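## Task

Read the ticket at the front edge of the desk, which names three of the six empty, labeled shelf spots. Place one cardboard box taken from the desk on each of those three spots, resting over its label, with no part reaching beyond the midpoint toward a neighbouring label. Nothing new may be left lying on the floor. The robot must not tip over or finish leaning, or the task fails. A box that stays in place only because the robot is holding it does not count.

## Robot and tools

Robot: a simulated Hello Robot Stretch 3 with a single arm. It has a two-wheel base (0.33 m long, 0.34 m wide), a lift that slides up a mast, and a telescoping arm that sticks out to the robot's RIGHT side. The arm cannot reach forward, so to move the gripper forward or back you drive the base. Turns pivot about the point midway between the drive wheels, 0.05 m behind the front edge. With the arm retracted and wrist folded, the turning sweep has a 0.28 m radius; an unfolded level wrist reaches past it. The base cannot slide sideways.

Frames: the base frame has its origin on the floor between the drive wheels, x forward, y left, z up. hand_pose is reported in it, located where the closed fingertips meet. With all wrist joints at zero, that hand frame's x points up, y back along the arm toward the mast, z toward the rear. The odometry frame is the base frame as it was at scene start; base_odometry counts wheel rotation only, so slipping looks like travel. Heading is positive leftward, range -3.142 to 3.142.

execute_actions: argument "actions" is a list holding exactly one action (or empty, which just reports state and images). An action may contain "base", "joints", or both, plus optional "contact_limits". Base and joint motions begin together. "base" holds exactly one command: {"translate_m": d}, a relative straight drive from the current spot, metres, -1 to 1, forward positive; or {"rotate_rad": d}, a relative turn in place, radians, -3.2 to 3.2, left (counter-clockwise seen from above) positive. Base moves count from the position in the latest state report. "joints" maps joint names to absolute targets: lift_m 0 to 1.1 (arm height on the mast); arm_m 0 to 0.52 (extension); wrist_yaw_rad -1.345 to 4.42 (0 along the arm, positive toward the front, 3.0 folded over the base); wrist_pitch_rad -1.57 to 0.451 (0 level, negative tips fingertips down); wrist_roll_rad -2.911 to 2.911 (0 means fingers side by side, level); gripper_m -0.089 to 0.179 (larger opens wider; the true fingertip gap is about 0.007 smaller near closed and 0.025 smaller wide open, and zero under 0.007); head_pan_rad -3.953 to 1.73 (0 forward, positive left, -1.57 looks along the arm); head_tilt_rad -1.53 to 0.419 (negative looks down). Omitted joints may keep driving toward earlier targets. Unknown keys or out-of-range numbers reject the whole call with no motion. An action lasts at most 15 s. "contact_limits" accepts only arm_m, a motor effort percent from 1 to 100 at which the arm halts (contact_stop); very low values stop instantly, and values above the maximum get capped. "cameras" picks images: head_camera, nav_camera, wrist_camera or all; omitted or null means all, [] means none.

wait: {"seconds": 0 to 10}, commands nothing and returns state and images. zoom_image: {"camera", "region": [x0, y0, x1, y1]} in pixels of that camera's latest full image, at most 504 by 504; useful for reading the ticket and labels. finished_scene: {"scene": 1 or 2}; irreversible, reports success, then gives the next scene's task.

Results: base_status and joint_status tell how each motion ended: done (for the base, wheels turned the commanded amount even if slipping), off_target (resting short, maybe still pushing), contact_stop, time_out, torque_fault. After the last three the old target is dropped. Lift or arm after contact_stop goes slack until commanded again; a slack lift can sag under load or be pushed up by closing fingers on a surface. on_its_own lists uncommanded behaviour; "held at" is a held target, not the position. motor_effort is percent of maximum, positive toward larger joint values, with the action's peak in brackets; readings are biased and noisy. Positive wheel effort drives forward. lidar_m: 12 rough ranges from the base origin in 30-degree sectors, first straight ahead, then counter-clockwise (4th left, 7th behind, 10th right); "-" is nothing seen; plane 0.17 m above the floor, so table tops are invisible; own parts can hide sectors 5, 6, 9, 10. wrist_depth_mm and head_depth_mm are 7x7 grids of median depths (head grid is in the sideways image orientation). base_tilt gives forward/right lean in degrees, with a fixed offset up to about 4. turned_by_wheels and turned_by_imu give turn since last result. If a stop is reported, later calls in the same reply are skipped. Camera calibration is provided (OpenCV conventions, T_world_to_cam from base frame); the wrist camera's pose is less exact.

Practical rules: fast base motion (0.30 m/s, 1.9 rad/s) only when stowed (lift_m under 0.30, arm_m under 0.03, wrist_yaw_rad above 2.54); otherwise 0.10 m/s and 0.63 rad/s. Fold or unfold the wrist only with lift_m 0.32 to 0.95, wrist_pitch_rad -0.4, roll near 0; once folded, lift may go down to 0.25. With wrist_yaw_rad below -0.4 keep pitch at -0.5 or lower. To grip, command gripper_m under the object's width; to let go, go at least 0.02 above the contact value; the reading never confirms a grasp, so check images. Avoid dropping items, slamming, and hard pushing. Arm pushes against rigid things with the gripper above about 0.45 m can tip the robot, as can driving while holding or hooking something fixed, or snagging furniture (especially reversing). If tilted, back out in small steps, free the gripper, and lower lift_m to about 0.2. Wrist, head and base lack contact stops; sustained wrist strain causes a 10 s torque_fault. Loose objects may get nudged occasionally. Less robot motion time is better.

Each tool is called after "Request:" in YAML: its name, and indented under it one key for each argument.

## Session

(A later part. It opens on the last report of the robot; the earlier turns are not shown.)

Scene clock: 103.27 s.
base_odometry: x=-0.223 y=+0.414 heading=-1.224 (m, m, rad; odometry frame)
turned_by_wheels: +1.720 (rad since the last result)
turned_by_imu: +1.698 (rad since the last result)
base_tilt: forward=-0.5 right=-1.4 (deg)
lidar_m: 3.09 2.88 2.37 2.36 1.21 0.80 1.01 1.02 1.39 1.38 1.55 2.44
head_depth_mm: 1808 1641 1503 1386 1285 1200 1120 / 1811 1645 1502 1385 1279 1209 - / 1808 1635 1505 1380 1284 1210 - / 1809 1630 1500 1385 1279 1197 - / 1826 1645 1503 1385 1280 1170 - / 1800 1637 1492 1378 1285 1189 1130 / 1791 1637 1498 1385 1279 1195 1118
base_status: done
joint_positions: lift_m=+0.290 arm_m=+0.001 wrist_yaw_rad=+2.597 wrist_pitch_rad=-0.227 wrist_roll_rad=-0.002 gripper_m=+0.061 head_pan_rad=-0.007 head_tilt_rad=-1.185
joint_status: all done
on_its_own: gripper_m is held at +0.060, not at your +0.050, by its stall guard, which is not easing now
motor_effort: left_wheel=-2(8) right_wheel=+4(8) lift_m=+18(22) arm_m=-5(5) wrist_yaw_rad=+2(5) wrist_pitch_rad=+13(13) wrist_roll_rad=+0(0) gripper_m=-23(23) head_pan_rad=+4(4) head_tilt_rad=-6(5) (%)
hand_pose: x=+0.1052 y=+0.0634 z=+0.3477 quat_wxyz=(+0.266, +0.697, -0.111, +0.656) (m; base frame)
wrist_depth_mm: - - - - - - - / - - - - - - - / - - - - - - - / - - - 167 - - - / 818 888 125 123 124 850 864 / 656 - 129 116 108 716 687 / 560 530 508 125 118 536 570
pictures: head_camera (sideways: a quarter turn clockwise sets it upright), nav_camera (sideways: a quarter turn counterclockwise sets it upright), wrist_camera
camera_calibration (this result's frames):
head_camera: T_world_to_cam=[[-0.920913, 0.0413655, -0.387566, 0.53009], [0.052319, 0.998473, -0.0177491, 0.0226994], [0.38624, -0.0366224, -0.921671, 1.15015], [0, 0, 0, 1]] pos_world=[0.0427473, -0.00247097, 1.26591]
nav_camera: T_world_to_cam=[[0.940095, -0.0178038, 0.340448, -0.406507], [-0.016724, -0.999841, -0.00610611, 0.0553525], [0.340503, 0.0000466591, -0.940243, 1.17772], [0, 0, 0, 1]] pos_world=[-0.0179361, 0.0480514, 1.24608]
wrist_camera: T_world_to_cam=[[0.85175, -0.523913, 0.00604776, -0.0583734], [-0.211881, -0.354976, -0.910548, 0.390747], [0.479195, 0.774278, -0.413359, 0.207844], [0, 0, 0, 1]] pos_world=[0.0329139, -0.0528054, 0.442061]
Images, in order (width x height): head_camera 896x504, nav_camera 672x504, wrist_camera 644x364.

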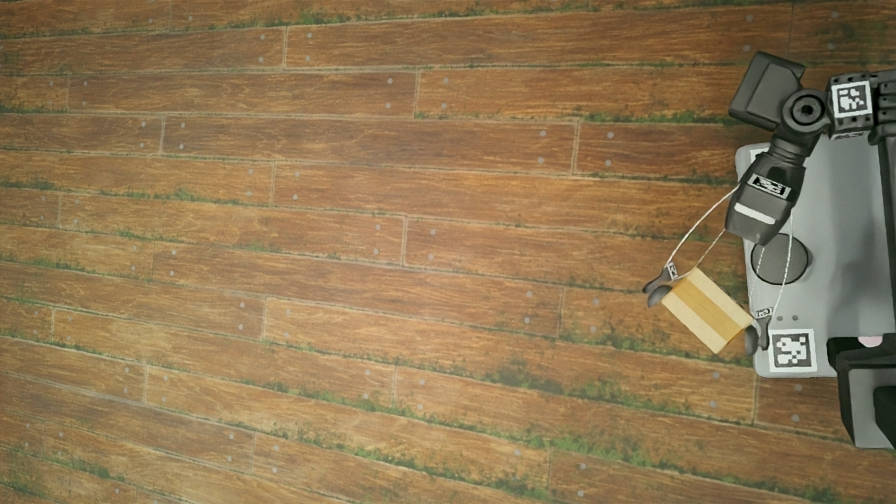

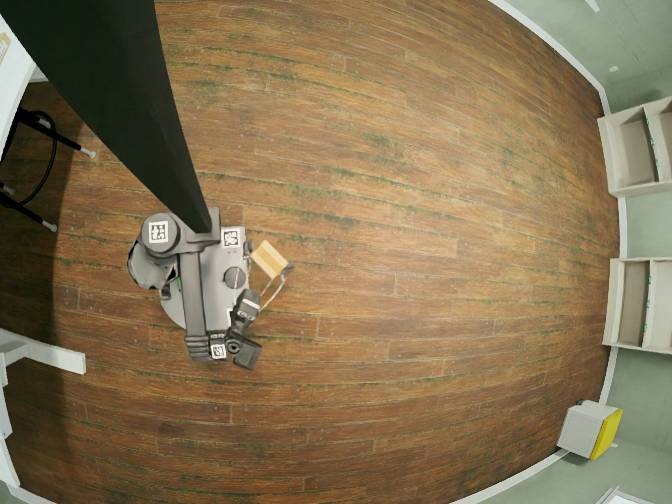

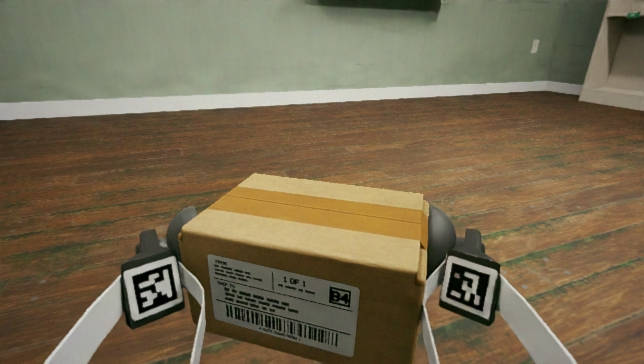

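Request:
execute_actions:
  actions:
    - {"joints":{"head_tilt_rad":-0.5,"head_pan_rad":-0.2},"base":{"translate_m":1}}
  cameras: []

Request:
execute_actions:
  actions:
    - {"base":{"translate_m":0.7}}
  cameras: ["head_camera"]

Request:
execute_actions:
  actions:
    - {"joints":{"head_pan_rad":0.6}}
  cameras: ["head_camera"]

Scene clock: 113.53 s.
base_odometry: x=+0.116 y=-0.526 heading=-1.224 (m, m, rad; odometry frame)
turned_by_wheels: +0.000 (rad since the last result)
turned_by_imu: +0.007 (rad since the last result)
base_tilt: forward=-0.5 right=-1.6 (deg)
lidar_m: 2.10 2.62 2.19 2.18 2.42 1.69 2.00 1.90 1.58 1.57 1.74 1.93
head_depth_mm: 2139 2302 2517 2641 2057 1637 1357 / 2031 2222 2438 2501 2073 1633 1364 / 2052 2226 2350 2556 2073 1643 1365 / 2035 2206 2338 2498 2077 1645 1374 / 2010 2193 2329 2479 2076 1658 1371 / 1998 2182 2377 2573 2105 1659 1374 / 2042 2200 2393 2581 2107 1680 1379
base_status: done
joint_positions: lift_m=+0.290 arm_m=+0.001 wrist_yaw_rad=+2.598 wrist_pitch_rad=-0.227 wrist_roll_rad=-0.002 gripper_m=+0.061 head_pan_rad=-0.193 head_tilt_rad=-0.506
joint_status: all done
on_its_own: gripper_m is held at +0.060, not at your +0.050, by its stall guard, which is not easing now
motor_effort: left_wheel=-3(6) right_wheel=+4(11) lift_m=+18(18) arm_m=-5(5) wrist_yaw_rad=+2(2) wrist_pitch_rad=+13(13) wrist_roll_rad=+0(0) gripper_m=-23(23) head_pan_rad=-4(22) head_tilt_rad=+2(27) (%)
hand_pose: x=+0.1050 y=+0.0634 z=+0.3477 quat_wxyz=(+0.266, +0.697, -0.111, +0.656) (m; base frame)
wrist_depth_mm: - - - - - - - / - - - - - - - / - - - - - - - / - - - 166 - - - / 817 888 125 122 124 878 874 / 655 - 129 116 109 712 668 / 556 525 515 125 118 543 563
pictures: none
No camera images: the call's "cameras" was empty. Leave "cameras" out to get every camera's image.

Scene clock: 117.63 s.
base_odometry: x=+0.354 y=-1.185 heading=-1.224 (m, m, rad; odometry frame)
turned_by_wheels: +0.000 (rad since the last result)
turned_by_imu: +0.004 (rad since the last result)
base_tilt: forward=-0.5 right=-1.5 (deg)
lidar_m: 1.40 1.59 2.08 2.06 2.29 2.63 2.65 2.06 1.70 1.70 1.51 1.57
head_depth_mm: 1455 1552 1686 1777 1848 1632 1358 / 1452 1544 1707 1807 1885 1634 1354 / 1436 1520 1688 1787 1907 1651 1368 / 1420 1502 1675 1767 1900 1652 1372 / 1409 1474 1654 1784 1940 1659 1373 / 1452 1558 1711 1860 2003 1662 1381 / 1445 1557 1685 1862 1977 1676 1383
base_status: done
joint_positions: lift_m=+0.290 arm_m=+0.001 wrist_yaw_rad=+2.598 wrist_pitch_rad=-0.227 wrist_roll_rad=-0.002 gripper_m=+0.061 head_pan_rad=-0.193 head_tilt_rad=-0.506
joint_status: not commanded
on_its_own: gripper_m is held at +0.060, not at your +0.050, by its stall guard, which is not easing now
motor_effort: left_wheel=-2(6) right_wheel=+3(11) lift_m=+18(18) arm_m=-5(5) wrist_yaw_rad=+1(1) wrist_pitch_rad=+13(13) wrist_roll_rad=+0(0) gripper_m=-23(23) head_pan_rad=-4(4) head_tilt_rad=+3(3) (%)
hand_pose: x=+0.1050 y=+0.0634 z=+0.3477 quat_wxyz=(+0.266, +0.697, -0.111, +0.656) (m; base frame)
wrist_depth_mm: - - - - - - - / - - - - - - - / - - - - - - - / - - - 167 - - - / 799 877 124 123 124 857 868 / 634 - 130 116 108 705 671 / 552 532 507 124 118 527 560
pictures: head_camera (sideways: a quarter turn clockwise sets it upright)
camera_calibration (this result's frames):
head_camera: T_world_to_cam=[[-0.457726, 0.125142, -0.880242, 1.16926], [0.237239, 0.97134, 0.014729, -0.0207101], [0.856857, -0.202086, -0.474296, 0.565485], [0, 0, 0, 1]] pos_world=[0.0555731, -0.0119303, 1.29774]
Images, in order (width x height): head_camera 896x504.

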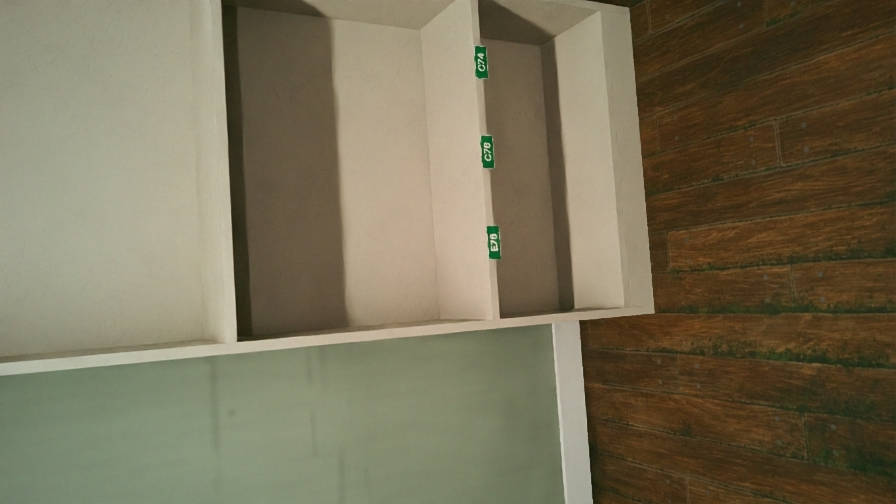

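Scene clock: 118.63 s.
base_odometry: x=+0.354 y=-1.185 heading=-1.224 (m, m, rad; odometry frame)
turned_by_wheels: +0.000 (rad since the last result)
turned_by_imu: +0.000 (rad since the last result)
base_tilt: forward=-0.4 right=-1.7 (deg)
lidar_m: 1.40 1.60 2.07 2.06 2.29 2.63 2.66 2.06 1.70 1.70 1.51 1.57
head_depth_mm: 1577 1630 1726 1919 2014 1629 1360 / 1684 1765 1832 2043 1932 1643 1358 / 1809 1920 1988 2241 2018 1636 1365 / 1934 2019 2158 2368 2075 1648 1372 / 2104 2164 2164 2453 2086 1654 1370 / 2250 2399 2561 2653 2092 1664 1383 / 2094 2203 2337 2482 2107 1667 1384
base_status: not commanded
joint_positions: lift_m=+0.290 arm_m=+0.001 wrist_yaw_rad=+2.598 wrist_pitch_rad=-0.227 wrist_roll_rad=-0.002 gripper_m=+0.061 head_pan_rad=+0.593 head_tilt_rad=-0.506
joint_status: all done
on_its_own: gripper_m is held at +0.060, not at your +0.050, by its stall guard, which is not easing now
motor_effort: left_wheel=-2(2) right_wheel=+3(3) lift_m=+18(18) arm_m=-5(5) wrist_yaw_rad=+2(1) wrist_pitch_rad=+13(13) wrist_roll_rad=+0(0) gripper_m=-24(23) head_pan_rad=+4(43) head_tilt_rad=+2(3) (%)
hand_pose: x=+0.1050 y=+0.0634 z=+0.3477 quat_wxyz=(+0.266, +0.697, -0.111, +0.656) (m; base frame)
wrist_depth_mm: - - - - - - - / - - - - - - - / - - - - - - - / - - - 166 - - - / 817 893 125 122 124 850 859 / 669 - 129 116 108 706 677 / 550 532 514 125 118 548 558
pictures: head_camera (sideways: a quarter turn clockwise sets it upright)
camera_calibration (this result's frames):
head_camera: T_world_to_cam=[[-0.412057, -0.235336, -0.880242, 1.16898], [-0.519427, 0.854388, 0.014729, -0.0160944], [0.748602, 0.463291, -0.474296, 0.566145], [0, 0, 0, 1]] pos_world=[0.0495082, 0.026564, 1.29774]
Images, in order (width x height): head_camera 896x504.

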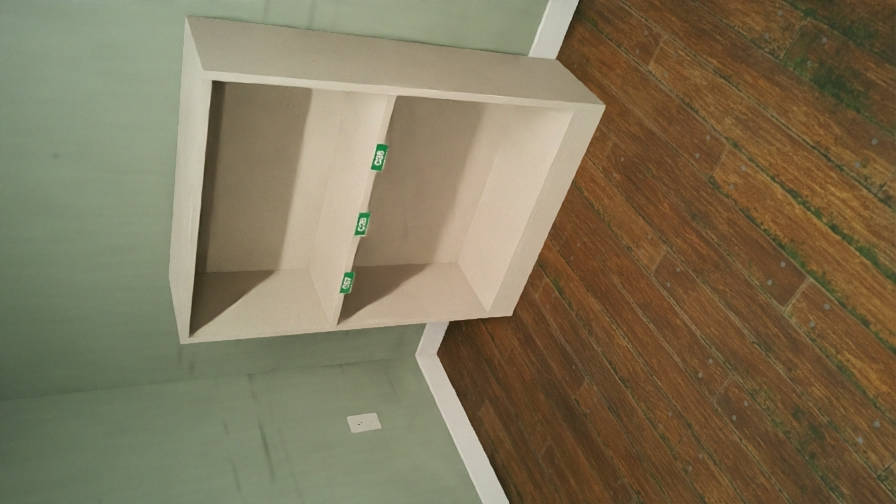

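Request:
execute_actions:
  actions:
    - {"base":{"rotate_rad":-0.28}}
  cameras: []

Request:
execute_actions:
  actions:
    - {"base":{"translate_m":0.83}}
  cameras: []

Request:
execute_actions:
  actions:
    - {"base":{"rotate_rad":1.69},"joints":{"head_pan_rad":-1.57,"head_tilt_rad":-0.9,"wrist_yaw_rad":0,"lift_m":0.5}}
  cameras: ["head_camera","wrist_camera"]

Scene clock: 130.43 s.
base_odometry: x=+0.354 y=-1.185 heading=-1.504 (m, m, rad; odometry frame)
turned_by_wheels: -0.280 (rad since the last result)
turned_by_imu: -0.274 (rad since the last result)
base_tilt: forward=-0.6 right=-1.7 (deg)
lidar_m: 1.40 1.60 2.06 2.05 2.09 2.68 2.49 2.65 1.82 1.70 1.52 1.56
head_depth_mm: 1444 1546 1664 1816 1914 1627 1351 / 1496 1622 1746 1896 1983 1641 1350 / 1554 1675 1825 1989 2063 1652 1372 / 1617 1706 1743 1939 1989 1644 1370 / 1689 1770 1905 2163 2018 1653 1374 / 1762 1883 1987 2271 2086 1658 1381 / 1828 1980 2057 2272 2091 1670 1389
base_status: done
joint_positions: lift_m=+0.290 arm_m=+0.001 wrist_yaw_rad=+2.598 wrist_pitch_rad=-0.227 wrist_roll_rad=-0.002 gripper_m=+0.061 head_pan_rad=+0.593 head_tilt_rad=-0.506
joint_status: not commanded
on_its_own: gripper_m is held at +0.060, not at your +0.050, by its stall guard, which is not easing now
motor_effort: left_wheel=+1(9) right_wheel=-2(9) lift_m=+18(18) arm_m=-5(5) wrist_yaw_rad=+1(2) wrist_pitch_rad=+13(13) wrist_roll_rad=+0(0) gripper_m=-23(22) head_pan_rad=+4(4) head_tilt_rad=+2(2) (%)
hand_pose: x=+0.1050 y=+0.0634 z=+0.3477 quat_wxyz=(+0.266, +0.697, -0.111, +0.656) (m; base frame)
wrist_depth_mm: - - - - - - - / - - - - - - - / - - - - - - - / - - - 166 - - - / 827 845 125 122 124 877 849 / 662 - 129 116 108 699 698 / 553 530 513 125 117 545 562
pictures: none
No camera images: the call's "cameras" was empty. Leave "cameras" out to get every camera's image.

Scene clock: 135.03 s.
base_odometry: x=+0.409 y=-2.013 heading=-1.504 (m, m, rad; odometry frame)
turned_by_wheels: +0.000 (rad since the last result)
turned_by_imu: +0.005 (rad since the last result)
base_tilt: forward=-0.6 right=-1.6 (deg)
lidar_m: 0.84 0.59 1.00 1.69 2.17 2.78 3.47 2.55 1.73 1.15 1.17 0.84
head_depth_mm: 645 712 722 851 935 994 852 / 482 525 589 622 766 942 874 / 786 850 923 1014 1116 1238 1331 / 819 888 966 1066 1182 1331 1368 / 852 928 1018 1126 1258 1424 1375 / 893 976 1072 1196 1346 1502 1377 / 935 1027 1116 1196 1264 1325 1345
base_status: done
joint_positions: lift_m=+0.290 arm_m=+0.001 wrist_yaw_rad=+2.598 wrist_pitch_rad=-0.227 wrist_roll_rad=-0.002 gripper_m=+0.061 head_pan_rad=+0.593 head_tilt_rad=-0.506
joint_status: not commanded
on_its_own: gripper_m is held at +0.060, not at your +0.050, by its stall guard, which is not easing now
motor_effort: left_wheel=+2(10) right_wheel=-2(6) lift_m=+18(18) arm_m=-5(5) wrist_yaw_rad=+1(2) wrist_pitch_rad=+13(13) wrist_roll_rad=+0(0) gripper_m=-23(23) head_pan_rad=+3(4) head_tilt_rad=+2(2) (%)
hand_pose: x=+0.1050 y=+0.0635 z=+0.3477 quat_wxyz=(+0.266, +0.697, -0.111, +0.656) (m; base frame)
wrist_depth_mm: - - - - 987 807 457 / - - - - - 837 586 / - - - - - 852 635 / - - - 167 - 836 657 / 825 884 125 123 124 610 657 / 648 - 129 116 108 559 524 / 554 534 509 125 118 548 504
pictures: none
No camera images: the call's "cameras" was empty. Leave "cameras" out to get every camera's image.

Scene clock: 138.67 s.
base_odometry: x=+0.409 y=-2.013 heading=+0.186 (m, m, rad; odometry frame)
turned_by_wheels: +1.690 (rad since the last result)
turned_by_imu: +1.667 (rad since the last result)
base_tilt: forward=-0.5 right=-1.5 (deg)
lidar_m: 2.14 2.24 3.10 3.44 2.24 1.67 1.15 0.84 0.87 0.59 0.93 1.00
head_depth_mm: 558 879 1038 1039 1314 1280 1145 / 559 871 1031 1044 1313 1279 1184 / 560 867 1024 1042 1321 1269 - / 562 865 1015 1045 974 1253 1132 / 563 858 1011 1047 1299 1261 1148 / 565 821 812 987 1434 1290 1152 / 522 613 1072 1302 1457 1291 1151
base_status: done
joint_positions: lift_m=+0.500 arm_m=+0.001 wrist_yaw_rad=+0.002 wrist_pitch_rad=-0.228 wrist_roll_rad=-0.002 gripper_m=+0.061 head_pan_rad=-1.563 head_tilt_rad=-0.889
joint_status: all done
on_its_own: gripper_m is held at +0.060, not at your +0.050, by its stall guard, which is not easing now
motor_effort: left_wheel=-2(8) right_wheel=+3(10) lift_m=+25(26) arm_m=-5(5) wrist_yaw_rad=-2(1) wrist_pitch_rad=+13(13) wrist_roll_rad=+0(0) gripper_m=-24(23) head_pan_rad=-3(41) head_tilt_rad=-5(21) (%)
hand_pose: x=-0.0210 y=-0.3898 z=+0.5572 quat_wxyz=(+0.704, +0.081, -0.701, -0.080) (m; base frame)
wrist_depth_mm: 593 333 526 534 532 536 538 / 613 367 562 561 557 568 566 / 672 648 560 592 588 595 592 / 720 711 402 167 444 452 459 / 747 747 125 122 124 369 659 / 829 - 129 116 109 720 714 / 847 768 430 125 118 674 691
pictures: head_camera (sideways: a quarter turn clockwise sets it upright), wrist_camera
camera_calibration (this result's frames):
head_camera: T_world_to_cam=[[0.0290197, 0.76807, -0.639708, 0.852756], [0.999159, -0.0408389, -0.00370768, -0.00135258], [-0.0289727, -0.639062, -0.768609, 0.953738], [0, 0, 0, 1]] pos_world=[0.00423709, -0.0455337, 1.27856]
wrist_camera: T_world_to_cam=[[-0.999969, 0.00503613, 0.0060529, -0.0222485], [-0.00342385, 0.414138, -0.910207, 0.697818], [-0.00709066, -0.9102, -0.414108, 0.0393698], [0, 0, 0, 1]] pos_world=[-0.0195794, -0.253047, 0.651597]
Images, in order (width x height): head_camera 896x504, wrist_camera 644x364.

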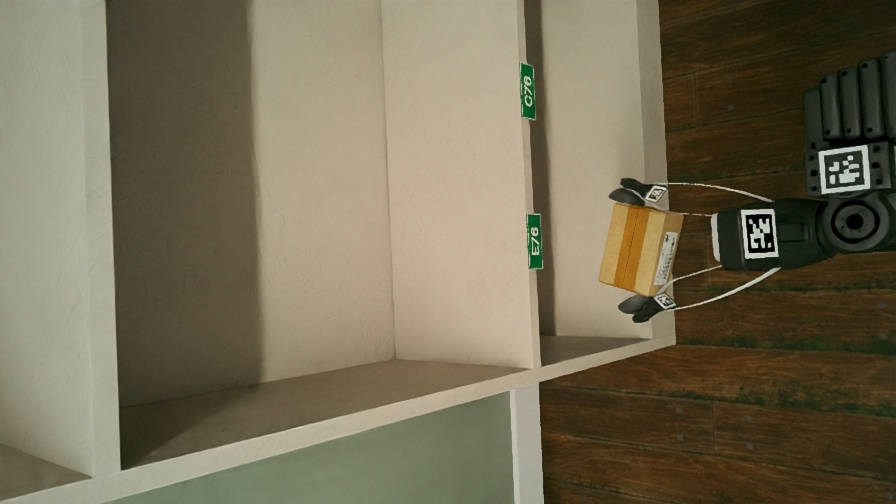

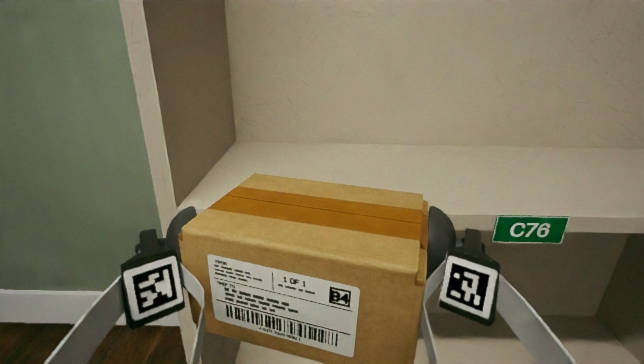

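Request:
execute_actions:
  actions:
    - {"base":{"translate_m":-0.012},"joints":{"arm_m":0.27,"lift_m":0.47}}
  cameras: []

Request:
execute_actions:
  actions:
    - {"joints":{"lift_m":0.44}}
  cameras: []

Request:
execute_actions:
  actions:
    - {"joints":{"gripper_m":0.15}}
  cameras: ["wrist_camera"]

Request:
execute_actions:
  actions:
    - {"joints":{"arm_m":0}}
  cameras: ["wrist_camera"]

Scene clock: 148.47 s.
base_odometry: x=+0.398 y=-2.015 heading=+0.186 (m, m, rad; odometry frame)
turned_by_wheels: +0.000 (rad since the last result)
turned_by_imu: +0.001 (rad since the last result)
base_tilt: forward=-0.4 right=-1.5 (deg)
lidar_m: 2.15 2.25 3.12 3.44 2.23 1.66 1.13 0.84 0.87 0.60 0.60 1.01
head_depth_mm: 557 876 1040 1044 1309 1282 1141 / 559 872 1031 1044 1312 1285 - / 560 867 1025 1041 - 1262 1146 / 560 863 1018 1068 - 1265 1152 / 562 861 1008 1043 1294 1262 1150 / 563 821 883 950 1405 1290 1152 / 523 612 1044 1301 1456 1290 1155
base_status: done
joint_positions: lift_m=+0.470 arm_m=+0.270 wrist_yaw_rad=+0.002 wrist_pitch_rad=-0.228 wrist_roll_rad=-0.002 gripper_m=+0.061 head_pan_rad=-1.563 head_tilt_rad=-0.889
joint_status: all done
on_its_own: gripper_m is held at +0.060, not at your +0.050, by its stall guard, which is not easing now
motor_effort: left_wheel=-2(5) right_wheel=+3(4) lift_m=+18(25) arm_m=+5(9) wrist_yaw_rad=-1(2) wrist_pitch_rad=+13(13) wrist_roll_rad=+0(0) gripper_m=-23(23) head_pan_rad=-3(4) head_tilt_rad=-4(4) (%)
hand_pose: x=-0.0211 y=-0.6588 z=+0.5275 quat_wxyz=(+0.704, +0.081, -0.701, -0.080) (m; base frame)
wrist_depth_mm: 212 292 292 293 291 287 290 / 211 300 309 309 309 307 309 / 212 301 331 329 327 324 326 / 212 302 344 167 339 343 341 / 213 263 125 123 125 271 271 / 199 - 129 116 109 222 215 / 178 167 162 125 118 171 177
pictures: none
No camera images: the call's "cameras" was empty. Leave "cameras" out to get every camera's image.

Scene clock: 149.53 s.
base_odometry: x=+0.398 y=-2.015 heading=+0.186 (m, m, rad; odometry frame)
turned_by_wheels: +0.000 (rad since the last result)
turned_by_imu: +0.000 (rad since the last result)
base_tilt: forward=-0.4 right=-1.5 (deg)
lidar_m: 2.15 2.25 3.11 3.44 2.23 1.65 1.13 0.83 0.87 0.60 0.60 1.01
head_depth_mm: 557 877 1038 1040 1309 1279 1144 / 559 872 1031 1043 1316 1281 1161 / 559 867 1024 1044 - 1260 1149 / 562 863 1019 1056 1292 1264 1150 / 564 858 1011 1047 1293 1263 1141 / 564 820 880 947 1400 1285 1152 / 523 612 1044 1300 1455 1292 1152
base_status: not commanded
joint_positions: lift_m=+0.440 arm_m=+0.270 wrist_yaw_rad=+0.002 wrist_pitch_rad=-0.211 wrist_roll_rad=-0.002 gripper_m=+0.061 head_pan_rad=-1.563 head_tilt_rad=-0.889
joint_status: all done
on_its_own: gripper_m is held at +0.060, not at your +0.050, by its stall guard, which is not easing now
motor_effort: left_wheel=-2(2) right_wheel=+4(4) lift_m=+16(17) arm_m=+5(5) wrist_yaw_rad=-1(1) wrist_pitch_rad=+5(13) wrist_roll_rad=+0(0) gripper_m=-23(23) head_pan_rad=-3(4) head_tilt_rad=-5(3) (%)
hand_pose: x=-0.0211 y=-0.6601 z=+0.5018 quat_wxyz=(+0.704, +0.075, -0.702, -0.074) (m; base frame)
wrist_depth_mm: 212 290 294 292 294 295 293 / 211 300 310 305 309 306 306 / 210 300 329 329 324 325 324 / 214 278 300 166 308 307 311 / 204 227 125 123 127 225 225 / 170 - 129 116 108 182 177 / 145 139 136 125 118 139 145
pictures: none
No camera images: the call's "cameras" was empty. Leave "cameras" out to get every camera's image.

Scene clock: 150.93 s.
base_odometry: x=+0.398 y=-2.015 heading=+0.186 (m, m, rad; odometry frame)
turned_by_wheels: +0.000 (rad since the last result)
turned_by_imu: +0.000 (rad since the last result)
base_tilt: forward=-0.4 right=-1.4 (deg)
lidar_m: 2.15 2.25 3.13 3.45 2.23 1.65 1.13 0.84 0.86 0.60 0.60 1.01
head_depth_mm: 557 878 1038 1046 1305 1285 1144 / 559 873 1030 1041 1311 1285 1162 / 562 869 1022 1041 - 1261 1149 / 561 864 1017 1044 - 1265 1154 / 562 860 1011 1046 1298 1266 1149 / 564 821 881 951 1409 1288 1155 / 524 611 1042 1301 1459 1294 1153
base_status: not commanded
joint_positions: lift_m=+0.440 arm_m=+0.270 wrist_yaw_rad=+0.002 wrist_pitch_rad=-0.217 wrist_roll_rad=-0.002 gripper_m=+0.150 head_pan_rad=-1.563 head_tilt_rad=-0.889
joint_status: all done
motor_effort: left_wheel=-2(2) right_wheel=+3(4) lift_m=+17(17) arm_m=+5(5) wrist_yaw_rad=-1(1) wrist_pitch_rad=+8(8) wrist_roll_rad=+0(0) gripper_m=+0(93) head_pan_rad=-4(4) head_tilt_rad=-3(3) (%)
hand_pose: x=-0.0211 y=-0.6597 z=+0.5003 quat_wxyz=(+0.704, +0.077, -0.702, -0.076) (m; base frame)
wrist_depth_mm: 211 290 296 293 294 293 293 / 210 299 311 310 311 309 311 / 213 303 326 331 330 329 328 / 213 270 270 164 299 306 307 / 202 225 125 119 127 232 221 / 174 160 129 117 111 - 173 / 134 139 135 126 121 141 143
pictures: wrist_camera
camera_calibration (this result's frames):
wrist_camera: T_world_to_cam=[[-0.999965, 0.0057882, 0.00597216, -0.0201744], [-0.00312524, 0.40394, -0.91478, 0.753426], [-0.00770732, -0.914767, -0.403908, -0.237972], [0, 0, 0, 1]] pos_world=[-0.0196532, -0.521911, 0.593221]
Images, in order (width x height): wrist_camera 644x364.

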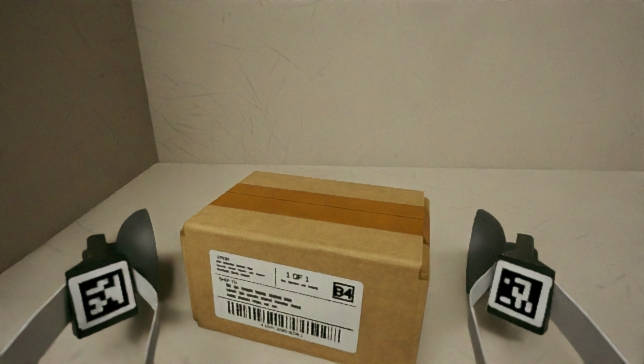

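Scene clock: 154.13 s.
base_odometry: x=+0.398 y=-2.015 heading=+0.186 (m, m, rad; odometry frame)
turned_by_wheels: +0.000 (rad since the last result)
turned_by_imu: +0.001 (rad since the last result)
base_tilt: forward=-0.5 right=-1.6 (deg)
lidar_m: 2.15 2.25 3.13 3.45 2.23 1.65 1.13 0.83 0.87 0.60 0.60 1.01
head_depth_mm: 557 879 1032 1042 1307 1277 1146 / 559 873 1030 1042 1313 1280 1181 / 561 869 1023 1047 1315 1265 1186 / 563 866 1016 1045 1296 1286 1133 / 563 859 1010 1045 1290 1267 1147 / 563 822 882 951 1405 1289 1152 / 523 611 1044 1298 1456 1293 1152
base_status: not commanded
joint_positions: lift_m=+0.440 arm_m=+0.001 wrist_yaw_rad=+0.001 wrist_pitch_rad=-0.218 wrist_roll_rad=-0.002 gripper_m=+0.150 head_pan_rad=-1.563 head_tilt_rad=-0.889
joint_status: all done
motor_effort: left_wheel=-2(2) right_wheel=+3(4) lift_m=+17(18) arm_m=-5(4) wrist_yaw_rad=-1(1) wrist_pitch_rad=+9(9) wrist_roll_rad=+0(0) gripper_m=+0(0) head_pan_rad=-3(4) head_tilt_rad=-3(4) (%)
hand_pose: x=-0.0212 y=-0.3906 z=+0.5000 quat_wxyz=(+0.704, +0.078, -0.702, -0.077) (m; base frame)
wrist_depth_mm: 600 329 530 542 545 532 527 / 623 361 560 554 570 563 564 / 650 395 457 373 479 491 493 / 691 675 493 348 352 349 360 / 752 395 638 678 667 666 663 / 809 409 635 704 711 - 694 / 710 695 584 619 623 626 640
pictures: wrist_camera
camera_calibration (this result's frames):
wrist_camera: T_world_to_cam=[[-0.999964, 0.006023, 0.00598147, -0.0217025], [-0.00302874, 0.405113, -0.914262, 0.644633], [-0.00792977, -0.914247, -0.40508, 0.00884277], [0, 0, 0, 1]] pos_world=[-0.0196792, -0.252934, 0.593075]
Images, in order (width x height): wrist_camera 644x364.

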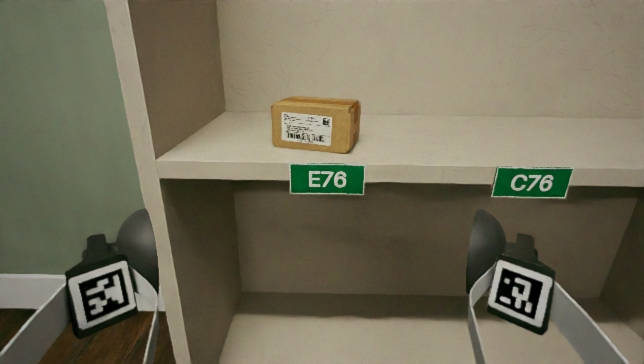

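Request:
execute_actions:
  actions:
    - {"joints":{"wrist_yaw_rad":2.6,"lift_m":0.29,"gripper_m":0.08},"base":{"rotate_rad":1.40}}
  cameras: []

Request:
execute_actions:
  actions:
    - {"base":{"translate_m":1}}
  cameras: []

Request:
execute_actions:
  actions:
    - {"base":{"translate_m":1}}
  cameras: []

Request:
execute_actions:
  actions:
    - {"base":{"translate_m":0.6}}
  cameras: []

Request:
execute_actions:
  actions:
    - {"joints":{"wrist_yaw_rad":0,"lift_m":0.685,"gripper_m":0.17},"base":{"rotate_rad":1.76}}
  cameras: ["wrist_camera","head_camera"]

Scene clock: 169.13 s.
base_odometry: x=+0.398 y=-2.015 heading=+1.586 (m, m, rad; odometry frame)
turned_by_wheels: +1.400 (rad since the last result)
turned_by_imu: +1.381 (rad since the last result)
base_tilt: forward=-0.5 right=-1.5 (deg)
lidar_m: 3.30 2.69 1.76 1.13 1.14 0.84 0.84 0.60 1.01 1.71 2.17 2.67
head_depth_mm: 1478 1279 1736 1511 1452 1281 1143 / 1506 1829 1816 1637 1453 1282 1147 / 2067 2310 1949 1686 1452 1281 1162 / 2052 2286 1993 1680 1461 1285 1181 / 1996 2261 1997 1689 1465 1286 1150 / 1965 2219 1985 1691 1458 1285 1152 / 1914 2181 2000 1691 1462 1286 1148
base_status: done
joint_positions: lift_m=+0.290 arm_m=+0.001 wrist_yaw_rad=+2.598 wrist_pitch_rad=-0.219 wrist_roll_rad=-0.002 gripper_m=+0.080 head_pan_rad=-1.563 head_tilt_rad=-0.889
joint_status: all done
motor_effort: left_wheel=-2(9) right_wheel=+3(10) lift_m=+17(12) arm_m=-5(5) wrist_yaw_rad=+2(5) wrist_pitch_rad=+9(9) wrist_roll_rad=+0(0) gripper_m=+0(94) head_pan_rad=-3(3) head_tilt_rad=-3(3) (%)
hand_pose: x=+0.1054 y=+0.0639 z=+0.3497 quat_wxyz=(+0.264, +0.697, -0.114, +0.657) (m; base frame)
wrist_depth_mm: - - - - - - - / - - - - - - - / - - - - - - - / - - - - - - - / 835 847 894 840 913 856 856 / 658 690 669 653 651 685 677 / 538 539 550 559 557 575 553
pictures: none
No camera images: the call's "cameras" was empty. Leave "cameras" out to get every camera's image.

Scene clock: 174.30 s.
base_odometry: x=+0.383 y=-1.015 heading=+1.585 (m, m, rad; odometry frame)
turned_by_wheels: +0.000 (rad since the last result)
turned_by_imu: +0.006 (rad since the last result)
base_tilt: forward=-0.4 right=-1.4 (deg)
lidar_m: 2.33 2.55 1.92 1.75 1.75 1.66 1.56 1.72 2.14 2.00 2.02 2.50
head_depth_mm: 2022 2283 1966 1680 1454 1279 1151 / 1984 2244 1990 1676 1456 1282 1148 / 1942 2213 1983 1679 1452 1286 1166 / 1902 2180 1996 1680 1456 1280 1180 / 1859 2132 1986 1684 1454 1292 1151 / 1817 2089 2004 1676 1459 1285 1149 / 1778 2025 2012 1680 1464 1291 1155
base_status: done
joint_positions: lift_m=+0.290 arm_m=+0.001 wrist_yaw_rad=+2.598 wrist_pitch_rad=-0.219 wrist_roll_rad=-0.002 gripper_m=+0.080 head_pan_rad=-1.563 head_tilt_rad=-0.889
joint_status: not commanded
motor_effort: left_wheel=-3(6) right_wheel=+3(11) lift_m=+18(18) arm_m=-5(5) wrist_yaw_rad=+1(2) wrist_pitch_rad=+9(9) wrist_roll_rad=+0(0) gripper_m=+0(0) head_pan_rad=-4(4) head_tilt_rad=-5(4) (%)
hand_pose: x=+0.1054 y=+0.0640 z=+0.3497 quat_wxyz=(+0.264, +0.697, -0.114, +0.657) (m; base frame)
wrist_depth_mm: - - - - - - - / - - - - - - - / - - - - - - - / - - - - - - - / 844 847 900 842 908 856 882 / 661 672 675 666 657 672 688 / 543 553 548 556 551 562 572
pictures: none
No camera images: the call's "cameras" was empty. Leave "cameras" out to get every camera's image.

Scene clock: 179.47 s.
base_odometry: x=+0.368 y=-0.015 heading=+1.585 (m, m, rad; odometry frame)
turned_by_wheels: +0.000 (rad since the last result)
turned_by_imu: +0.006 (rad since the last result)
base_tilt: forward=-0.4 right=-1.5 (deg)
lidar_m: 1.21 1.38 2.05 1.87 1.91 2.38 2.55 2.63 2.03 1.86 1.88 2.06
head_depth_mm: 1873 2169 1983 1676 1453 1273 1147 / 1824 2110 1982 1672 1455 1284 1148 / 1792 2063 1983 1679 1458 1283 1162 / 1751 2019 2003 1671 1455 1284 1176 / 1718 1985 2000 1686 1459 1287 1150 / 1686 1924 1998 1688 1455 1294 1150 / 1650 1884 2012 1685 1459 1291 1151
base_status: done
joint_positions: lift_m=+0.290 arm_m=+0.001 wrist_yaw_rad=+2.598 wrist_pitch_rad=-0.219 wrist_roll_rad=-0.002 gripper_m=+0.080 head_pan_rad=-1.563 head_tilt_rad=-0.889
joint_status: not commanded
motor_effort: left_wheel=-2(6) right_wheel=+4(11) lift_m=+18(18) arm_m=-5(4) wrist_yaw_rad=+1(2) wrist_pitch_rad=+9(9) wrist_roll_rad=+0(0) gripper_m=-1(0) head_pan_rad=-4(4) head_tilt_rad=-4(5) (%)
hand_pose: x=+0.1053 y=+0.0640 z=+0.3497 quat_wxyz=(+0.264, +0.697, -0.114, +0.657) (m; base frame)
wrist_depth_mm: - - - - - - - / - - - - - - - / - - - - - - - / - - - - - - - / 835 843 890 857 923 872 865 / 667 680 673 683 672 679 687 / 550 555 559 551 560 561 565
pictures: none
No camera images: the call's "cameras" was empty. Leave "cameras" out to get every camera's image.

Scene clock: 183.17 s.
base_odometry: x=+0.360 y=+0.585 heading=+1.585 (m, m, rad; odometry frame)
turned_by_wheels: +0.000 (rad since the last result)
turned_by_imu: +0.004 (rad since the last result)
base_tilt: forward=-0.3 right=-1.6 (deg)
lidar_m: 0.86 0.65 1.30 1.96 1.98 2.49 3.15 2.96 1.93 1.77 1.78 1.41
head_depth_mm: 1781 2065 1978 1683 1448 1279 1146 / 1737 2023 1973 1674 1457 1282 1143 / 1706 1969 1981 1681 1458 1280 1163 / 1672 1926 1992 1688 1460 1284 1175 / 1644 1879 1984 1681 1454 1288 1150 / 1602 1830 1997 1685 1461 1287 1150 / 1581 1791 1944 1684 1463 1286 1154
base_status: done
joint_positions: lift_m=+0.290 arm_m=+0.001 wrist_yaw_rad=+2.598 wrist_pitch_rad=-0.219 wrist_roll_rad=-0.002 gripper_m=+0.080 head_pan_rad=-1.563 head_tilt_rad=-0.889
joint_status: not commanded
motor_effort: left_wheel=-2(7) right_wheel=+3(11) lift_m=+18(18) arm_m=-5(5) wrist_yaw_rad=+2(2) wrist_pitch_rad=+9(9) wrist_roll_rad=+0(0) gripper_m=+0(0) head_pan_rad=-4(3) head_tilt_rad=-3(4) (%)
hand_pose: x=+0.1053 y=+0.0640 z=+0.3497 quat_wxyz=(+0.264, +0.697, -0.114, +0.657) (m; base frame)
wrist_depth_mm: - - - - - - 896 / - - - - - - - / - - - - - - 974 / - - - - - - - / 842 836 898 868 916 868 889 / 653 680 680 654 681 685 679 / 537 547 554 550 561 559 568
pictures: none
No camera images: the call's "cameras" was empty. Leave "cameras" out to get every camera's image.

Scene clock: 187.60 s.
base_odometry: x=+0.360 y=+0.585 heading=-2.938 (m, m, rad; odometry frame)
turned_by_wheels: +1.760 (rad since the last result)
turned_by_imu: +1.736 (rad since the last result)
base_tilt: forward=-0.7 right=-1.6 (deg)
lidar_m: 1.96 2.08 2.96 3.12 2.41 1.82 1.77 1.75 0.86 0.64 0.87 1.31
head_depth_mm: 1183 1058 863 767 1458 1305 - / 1182 1058 845 767 1422 1290 - / 1178 1057 868 769 1450 1321 - / 1178 1062 870 769 1486 - 1142 / 1174 1066 870 771 1423 1279 1147 / 1175 1065 829 771 1438 1283 1149 / 1174 1070 874 771 1430 1291 1153
base_status: done
joint_positions: lift_m=+0.685 arm_m=+0.001 wrist_yaw_rad=+0.002 wrist_pitch_rad=-0.220 wrist_roll_rad=-0.002 gripper_m=+0.170 head_pan_rad=-1.563 head_tilt_rad=-0.889
joint_status: all done
motor_effort: left_wheel=-3(9) right_wheel=+3(9) lift_m=+25(29) arm_m=-5(5) wrist_yaw_rad=-2(3) wrist_pitch_rad=+9(9) wrist_roll_rad=+0(0) gripper_m=+0(96) head_pan_rad=-4(4) head_tilt_rad=-4(5) (%)
hand_pose: x=-0.0210 y=-0.3904 z=+0.7442 quat_wxyz=(+0.704, +0.079, -0.702, -0.077) (m; base frame)
wrist_depth_mm: - 967 940 954 943 932 937 / - - 981 991 956 967 957 / 434 476 399 505 394 473 - / 306 309 314 316 322 327 328 / - 520 529 - 676 281 275 / - - - - - - - / - - - - 977 - -
pictures: head_camera (sideways: a quarter turn clockwise sets it upright), wrist_camera
camera_calibration (this result's frames):
head_camera: T_world_to_cam=[[0.0293531, 0.768137, -0.639612, 0.852629], [0.999141, -0.0412729, -0.00371373, -0.00134459], [-0.0292513, -0.638954, -0.768689, 0.953844], [0, 0, 0, 1]] pos_world=[0.00421727, -0.04553, 1.27856]
wrist_camera: T_world_to_cam=[[-0.999968, 0.00526515, 0.00599544, -0.0232876], [-0.00333608, 0.406682, -0.913564, 0.867899], [-0.00724829, -0.913555, -0.406651, 0.109353], [0, 0, 0, 1]] pos_world=[-0.0195989, -0.252936, 0.837489]
Images, in order (width x height): head_camera 896x504, wrist_camera 644x364.

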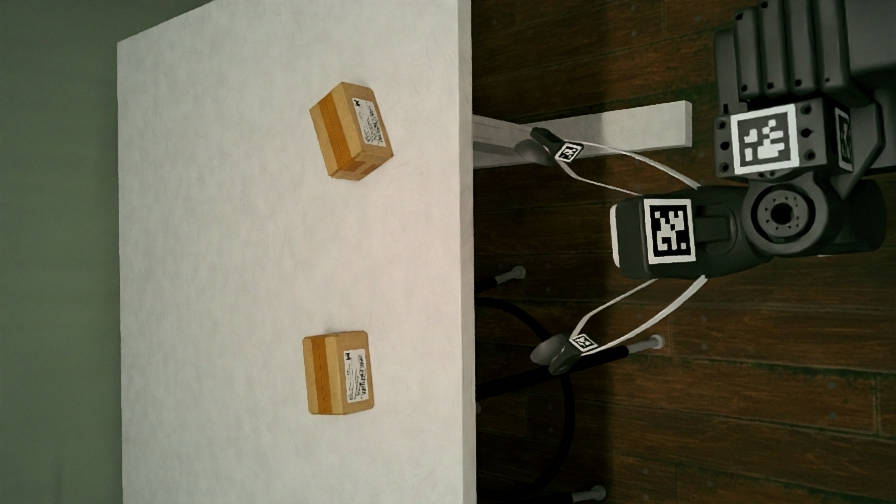

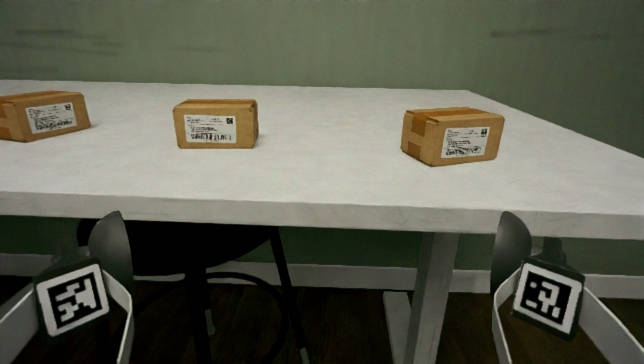

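Request:
execute_actions:
  actions:
    - {"joints":{"arm_m":0.3},"base":{"translate_m":0.13}}
  cameras: ["wrist_camera"]

Request:
execute_actions:
  actions:
    - {"joints":{"gripper_m":0.06,"lift_m":0.678}}
  cameras: []

Request:
execute_actions:
  actions:
    - {"joints":{"lift_m":0.71}}
  cameras: ["wrist_camera"]

Scene clock: 198.67 s.
base_odometry: x=+0.233 y=+0.558 heading=-2.938 (m, m, rad; odometry frame)
turned_by_wheels: +0.000 (rad since the last result)
turned_by_imu: +0.002 (rad since the last result)
base_tilt: forward=-0.6 right=-1.4 (deg)
lidar_m: 1.83 1.96 2.77 3.13 2.58 1.95 1.91 1.77 0.91 0.63 0.81 1.90
head_depth_mm: 1190 1060 804 783 1452 1305 - / 1189 1062 866 783 - 1260 1145 / 1184 1057 891 - 1452 1283 1147 / 1184 1065 916 1581 1454 1286 1147 / 1180 1062 894 771 1435 1287 1150 / 1177 1064 873 772 1429 1287 1148 / 1178 1072 817 771 1463 1286 1151
base_status: done
joint_positions: lift_m=+0.685 arm_m=+0.300 wrist_yaw_rad=+0.001 wrist_pitch_rad=-0.220 wrist_roll_rad=-0.002 gripper_m=+0.170 head_pan_rad=-1.563 head_tilt_rad=-0.889
joint_status: all done
motor_effort: left_wheel=-2(4) right_wheel=+3(8) lift_m=+24(25) arm_m=+5(8) wrist_yaw_rad=-1(2) wrist_pitch_rad=+9(9) wrist_roll_rad=+0(0) gripper_m=+0(0) head_pan_rad=-3(4) head_tilt_rad=-4(4) (%)
hand_pose: x=-0.0211 y=-0.6894 z=+0.7442 quat_wxyz=(+0.704, +0.078, -0.702, -0.077) (m; base frame)
wrist_depth_mm: 696 699 673 679 672 661 662 / 744 730 738 712 723 705 693 / 475 476 493 498 513 513 526 / 305 307 311 313 321 321 328 / 230 226 150 134 136 247 237 / - 179 116 116 119 169 185 / 143 148 126 124 128 152 147
pictures: wrist_camera
camera_calibration (this result's frames):
wrist_camera: T_world_to_cam=[[-0.999965, 0.00583569, 0.00599547, -0.0214596], [-0.00310407, 0.406683, -0.913564, 0.989504], [-0.00776954, -0.913551, -0.406651, -0.163809], [0, 0, 0, 1]] pos_world=[-0.0196601, -0.551938, 0.837491]
Images, in order (width x height): wrist_camera 644x364.

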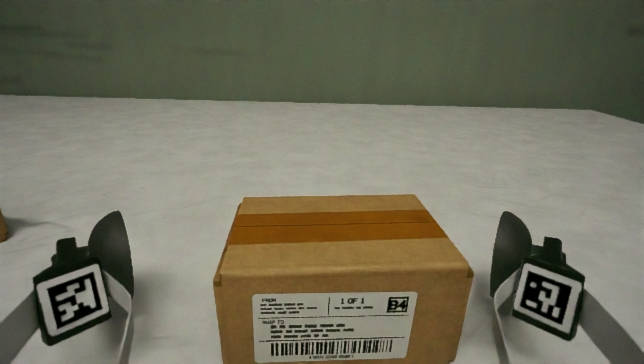

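Scene clock: 200.27 s.
base_odometry: x=+0.233 y=+0.558 heading=-2.938 (m, m, rad; odometry frame)
turned_by_wheels: +0.000 (rad since the last result)
turned_by_imu: +0.000 (rad since the last result)
base_tilt: forward=-0.4 right=-1.7 (deg)
lidar_m: 1.83 1.95 2.77 3.14 2.58 1.95 1.90 1.76 0.91 0.63 0.81 1.90
head_depth_mm: 1193 1058 804 785 1450 1289 - / 1190 1057 865 783 - 1259 1150 / 1186 1063 892 - 1457 1287 1151 / 1185 1061 918 1576 1459 1288 1144 / 1181 1069 872 770 1430 1284 1148 / 1180 1065 874 771 1442 1283 1150 / 1177 1065 816 771 1461 1288 1152
base_status: not commanded
joint_positions: lift_m=+0.678 arm_m=+0.300 wrist_yaw_rad=+0.001 wrist_pitch_rad=-0.219 wrist_roll_rad=-0.002 gripper_m=+0.061 head_pan_rad=-1.563 head_tilt_rad=-0.889
joint_status: all done
motor_effort: left_wheel=-3(2) right_wheel=+4(4) lift_m=+17(23) arm_m=+4(5) wrist_yaw_rad=+0(1) wrist_pitch_rad=+9(9) wrist_roll_rad=+0(0) gripper_m=-21(99) head_pan_rad=-3(3) head_tilt_rad=-3(5) (%)
hand_pose: x=-0.0213 y=-0.6895 z=+0.7376 quat_wxyz=(+0.704, +0.078, -0.702, -0.077) (m; base frame)
wrist_depth_mm: 692 679 693 697 686 672 671 / 736 734 717 731 718 702 714 / 446 455 459 466 481 494 495 / 289 291 273 167 300 306 313 / 213 226 127 127 126 222 224 / 170 177 132 132 131 178 175 / 144 136 138 138 139 143 144
pictures: none
No camera images: the call's "cameras" was empty. Leave "cameras" out to get every camera's image.

Scene clock: 201.33 s.
base_odometry: x=+0.233 y=+0.558 heading=-2.938 (m, m, rad; odometry frame)
turned_by_wheels: +0.000 (rad since the last result)
turned_by_imu: +0.000 (rad since the last result)
base_tilt: forward=-0.5 right=-1.6 (deg)
lidar_m: 1.83 1.95 2.77 3.14 2.58 1.96 1.90 1.76 0.91 0.63 0.81 1.90
head_depth_mm: 1194 1054 801 782 1479 - - / 1191 1058 888 765 - 1261 1147 / 1185 1061 914 1574 1453 1279 1145 / 1188 1058 928 1583 1455 1287 1145 / 1181 1065 839 772 1433 1294 1151 / 1177 1069 872 770 1435 1283 1151 / 1175 1070 815 773 1462 1289 1157
base_status: not commanded
joint_positions: lift_m=+0.710 arm_m=+0.300 wrist_yaw_rad=+0.001 wrist_pitch_rad=-0.228 wrist_roll_rad=-0.002 gripper_m=+0.061 head_pan_rad=-1.563 head_tilt_rad=-0.889
joint_status: all done
motor_effort: left_wheel=-2(3) right_wheel=+4(4) lift_m=+25(28) arm_m=+4(4) wrist_yaw_rad=-1(1) wrist_pitch_rad=+13(13) wrist_roll_rad=+0(0) gripper_m=-21(21) head_pan_rad=-4(3) head_tilt_rad=-4(3) (%)
hand_pose: x=-0.0213 y=-0.6888 z=+0.7671 quat_wxyz=(+0.704, +0.081, -0.701, -0.080) (m; base frame)
wrist_depth_mm: 703 702 664 681 685 678 672 / 748 722 724 740 712 728 688 / 549 552 567 570 587 598 597 / 356 360 342 168 372 377 384 / 268 276 126 127 127 278 278 / 212 222 132 132 131 222 219 / 182 170 167 168 174 180 181
pictures: wrist_camera
camera_calibration (this result's frames):
wrist_camera: T_world_to_cam=[[-0.999962, 0.00627382, 0.00605596, -0.0214656], [-0.00291276, 0.414283, -0.910143, 1.01283], [-0.00821896, -0.910126, -0.414249, -0.145741], [0, 0, 0, 1]] pos_world=[-0.0197124, -0.552107, 0.861579]
Images, in order (width x height): wrist_camera 644x364.

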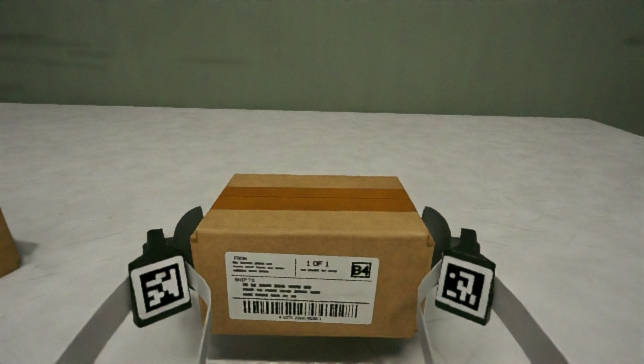

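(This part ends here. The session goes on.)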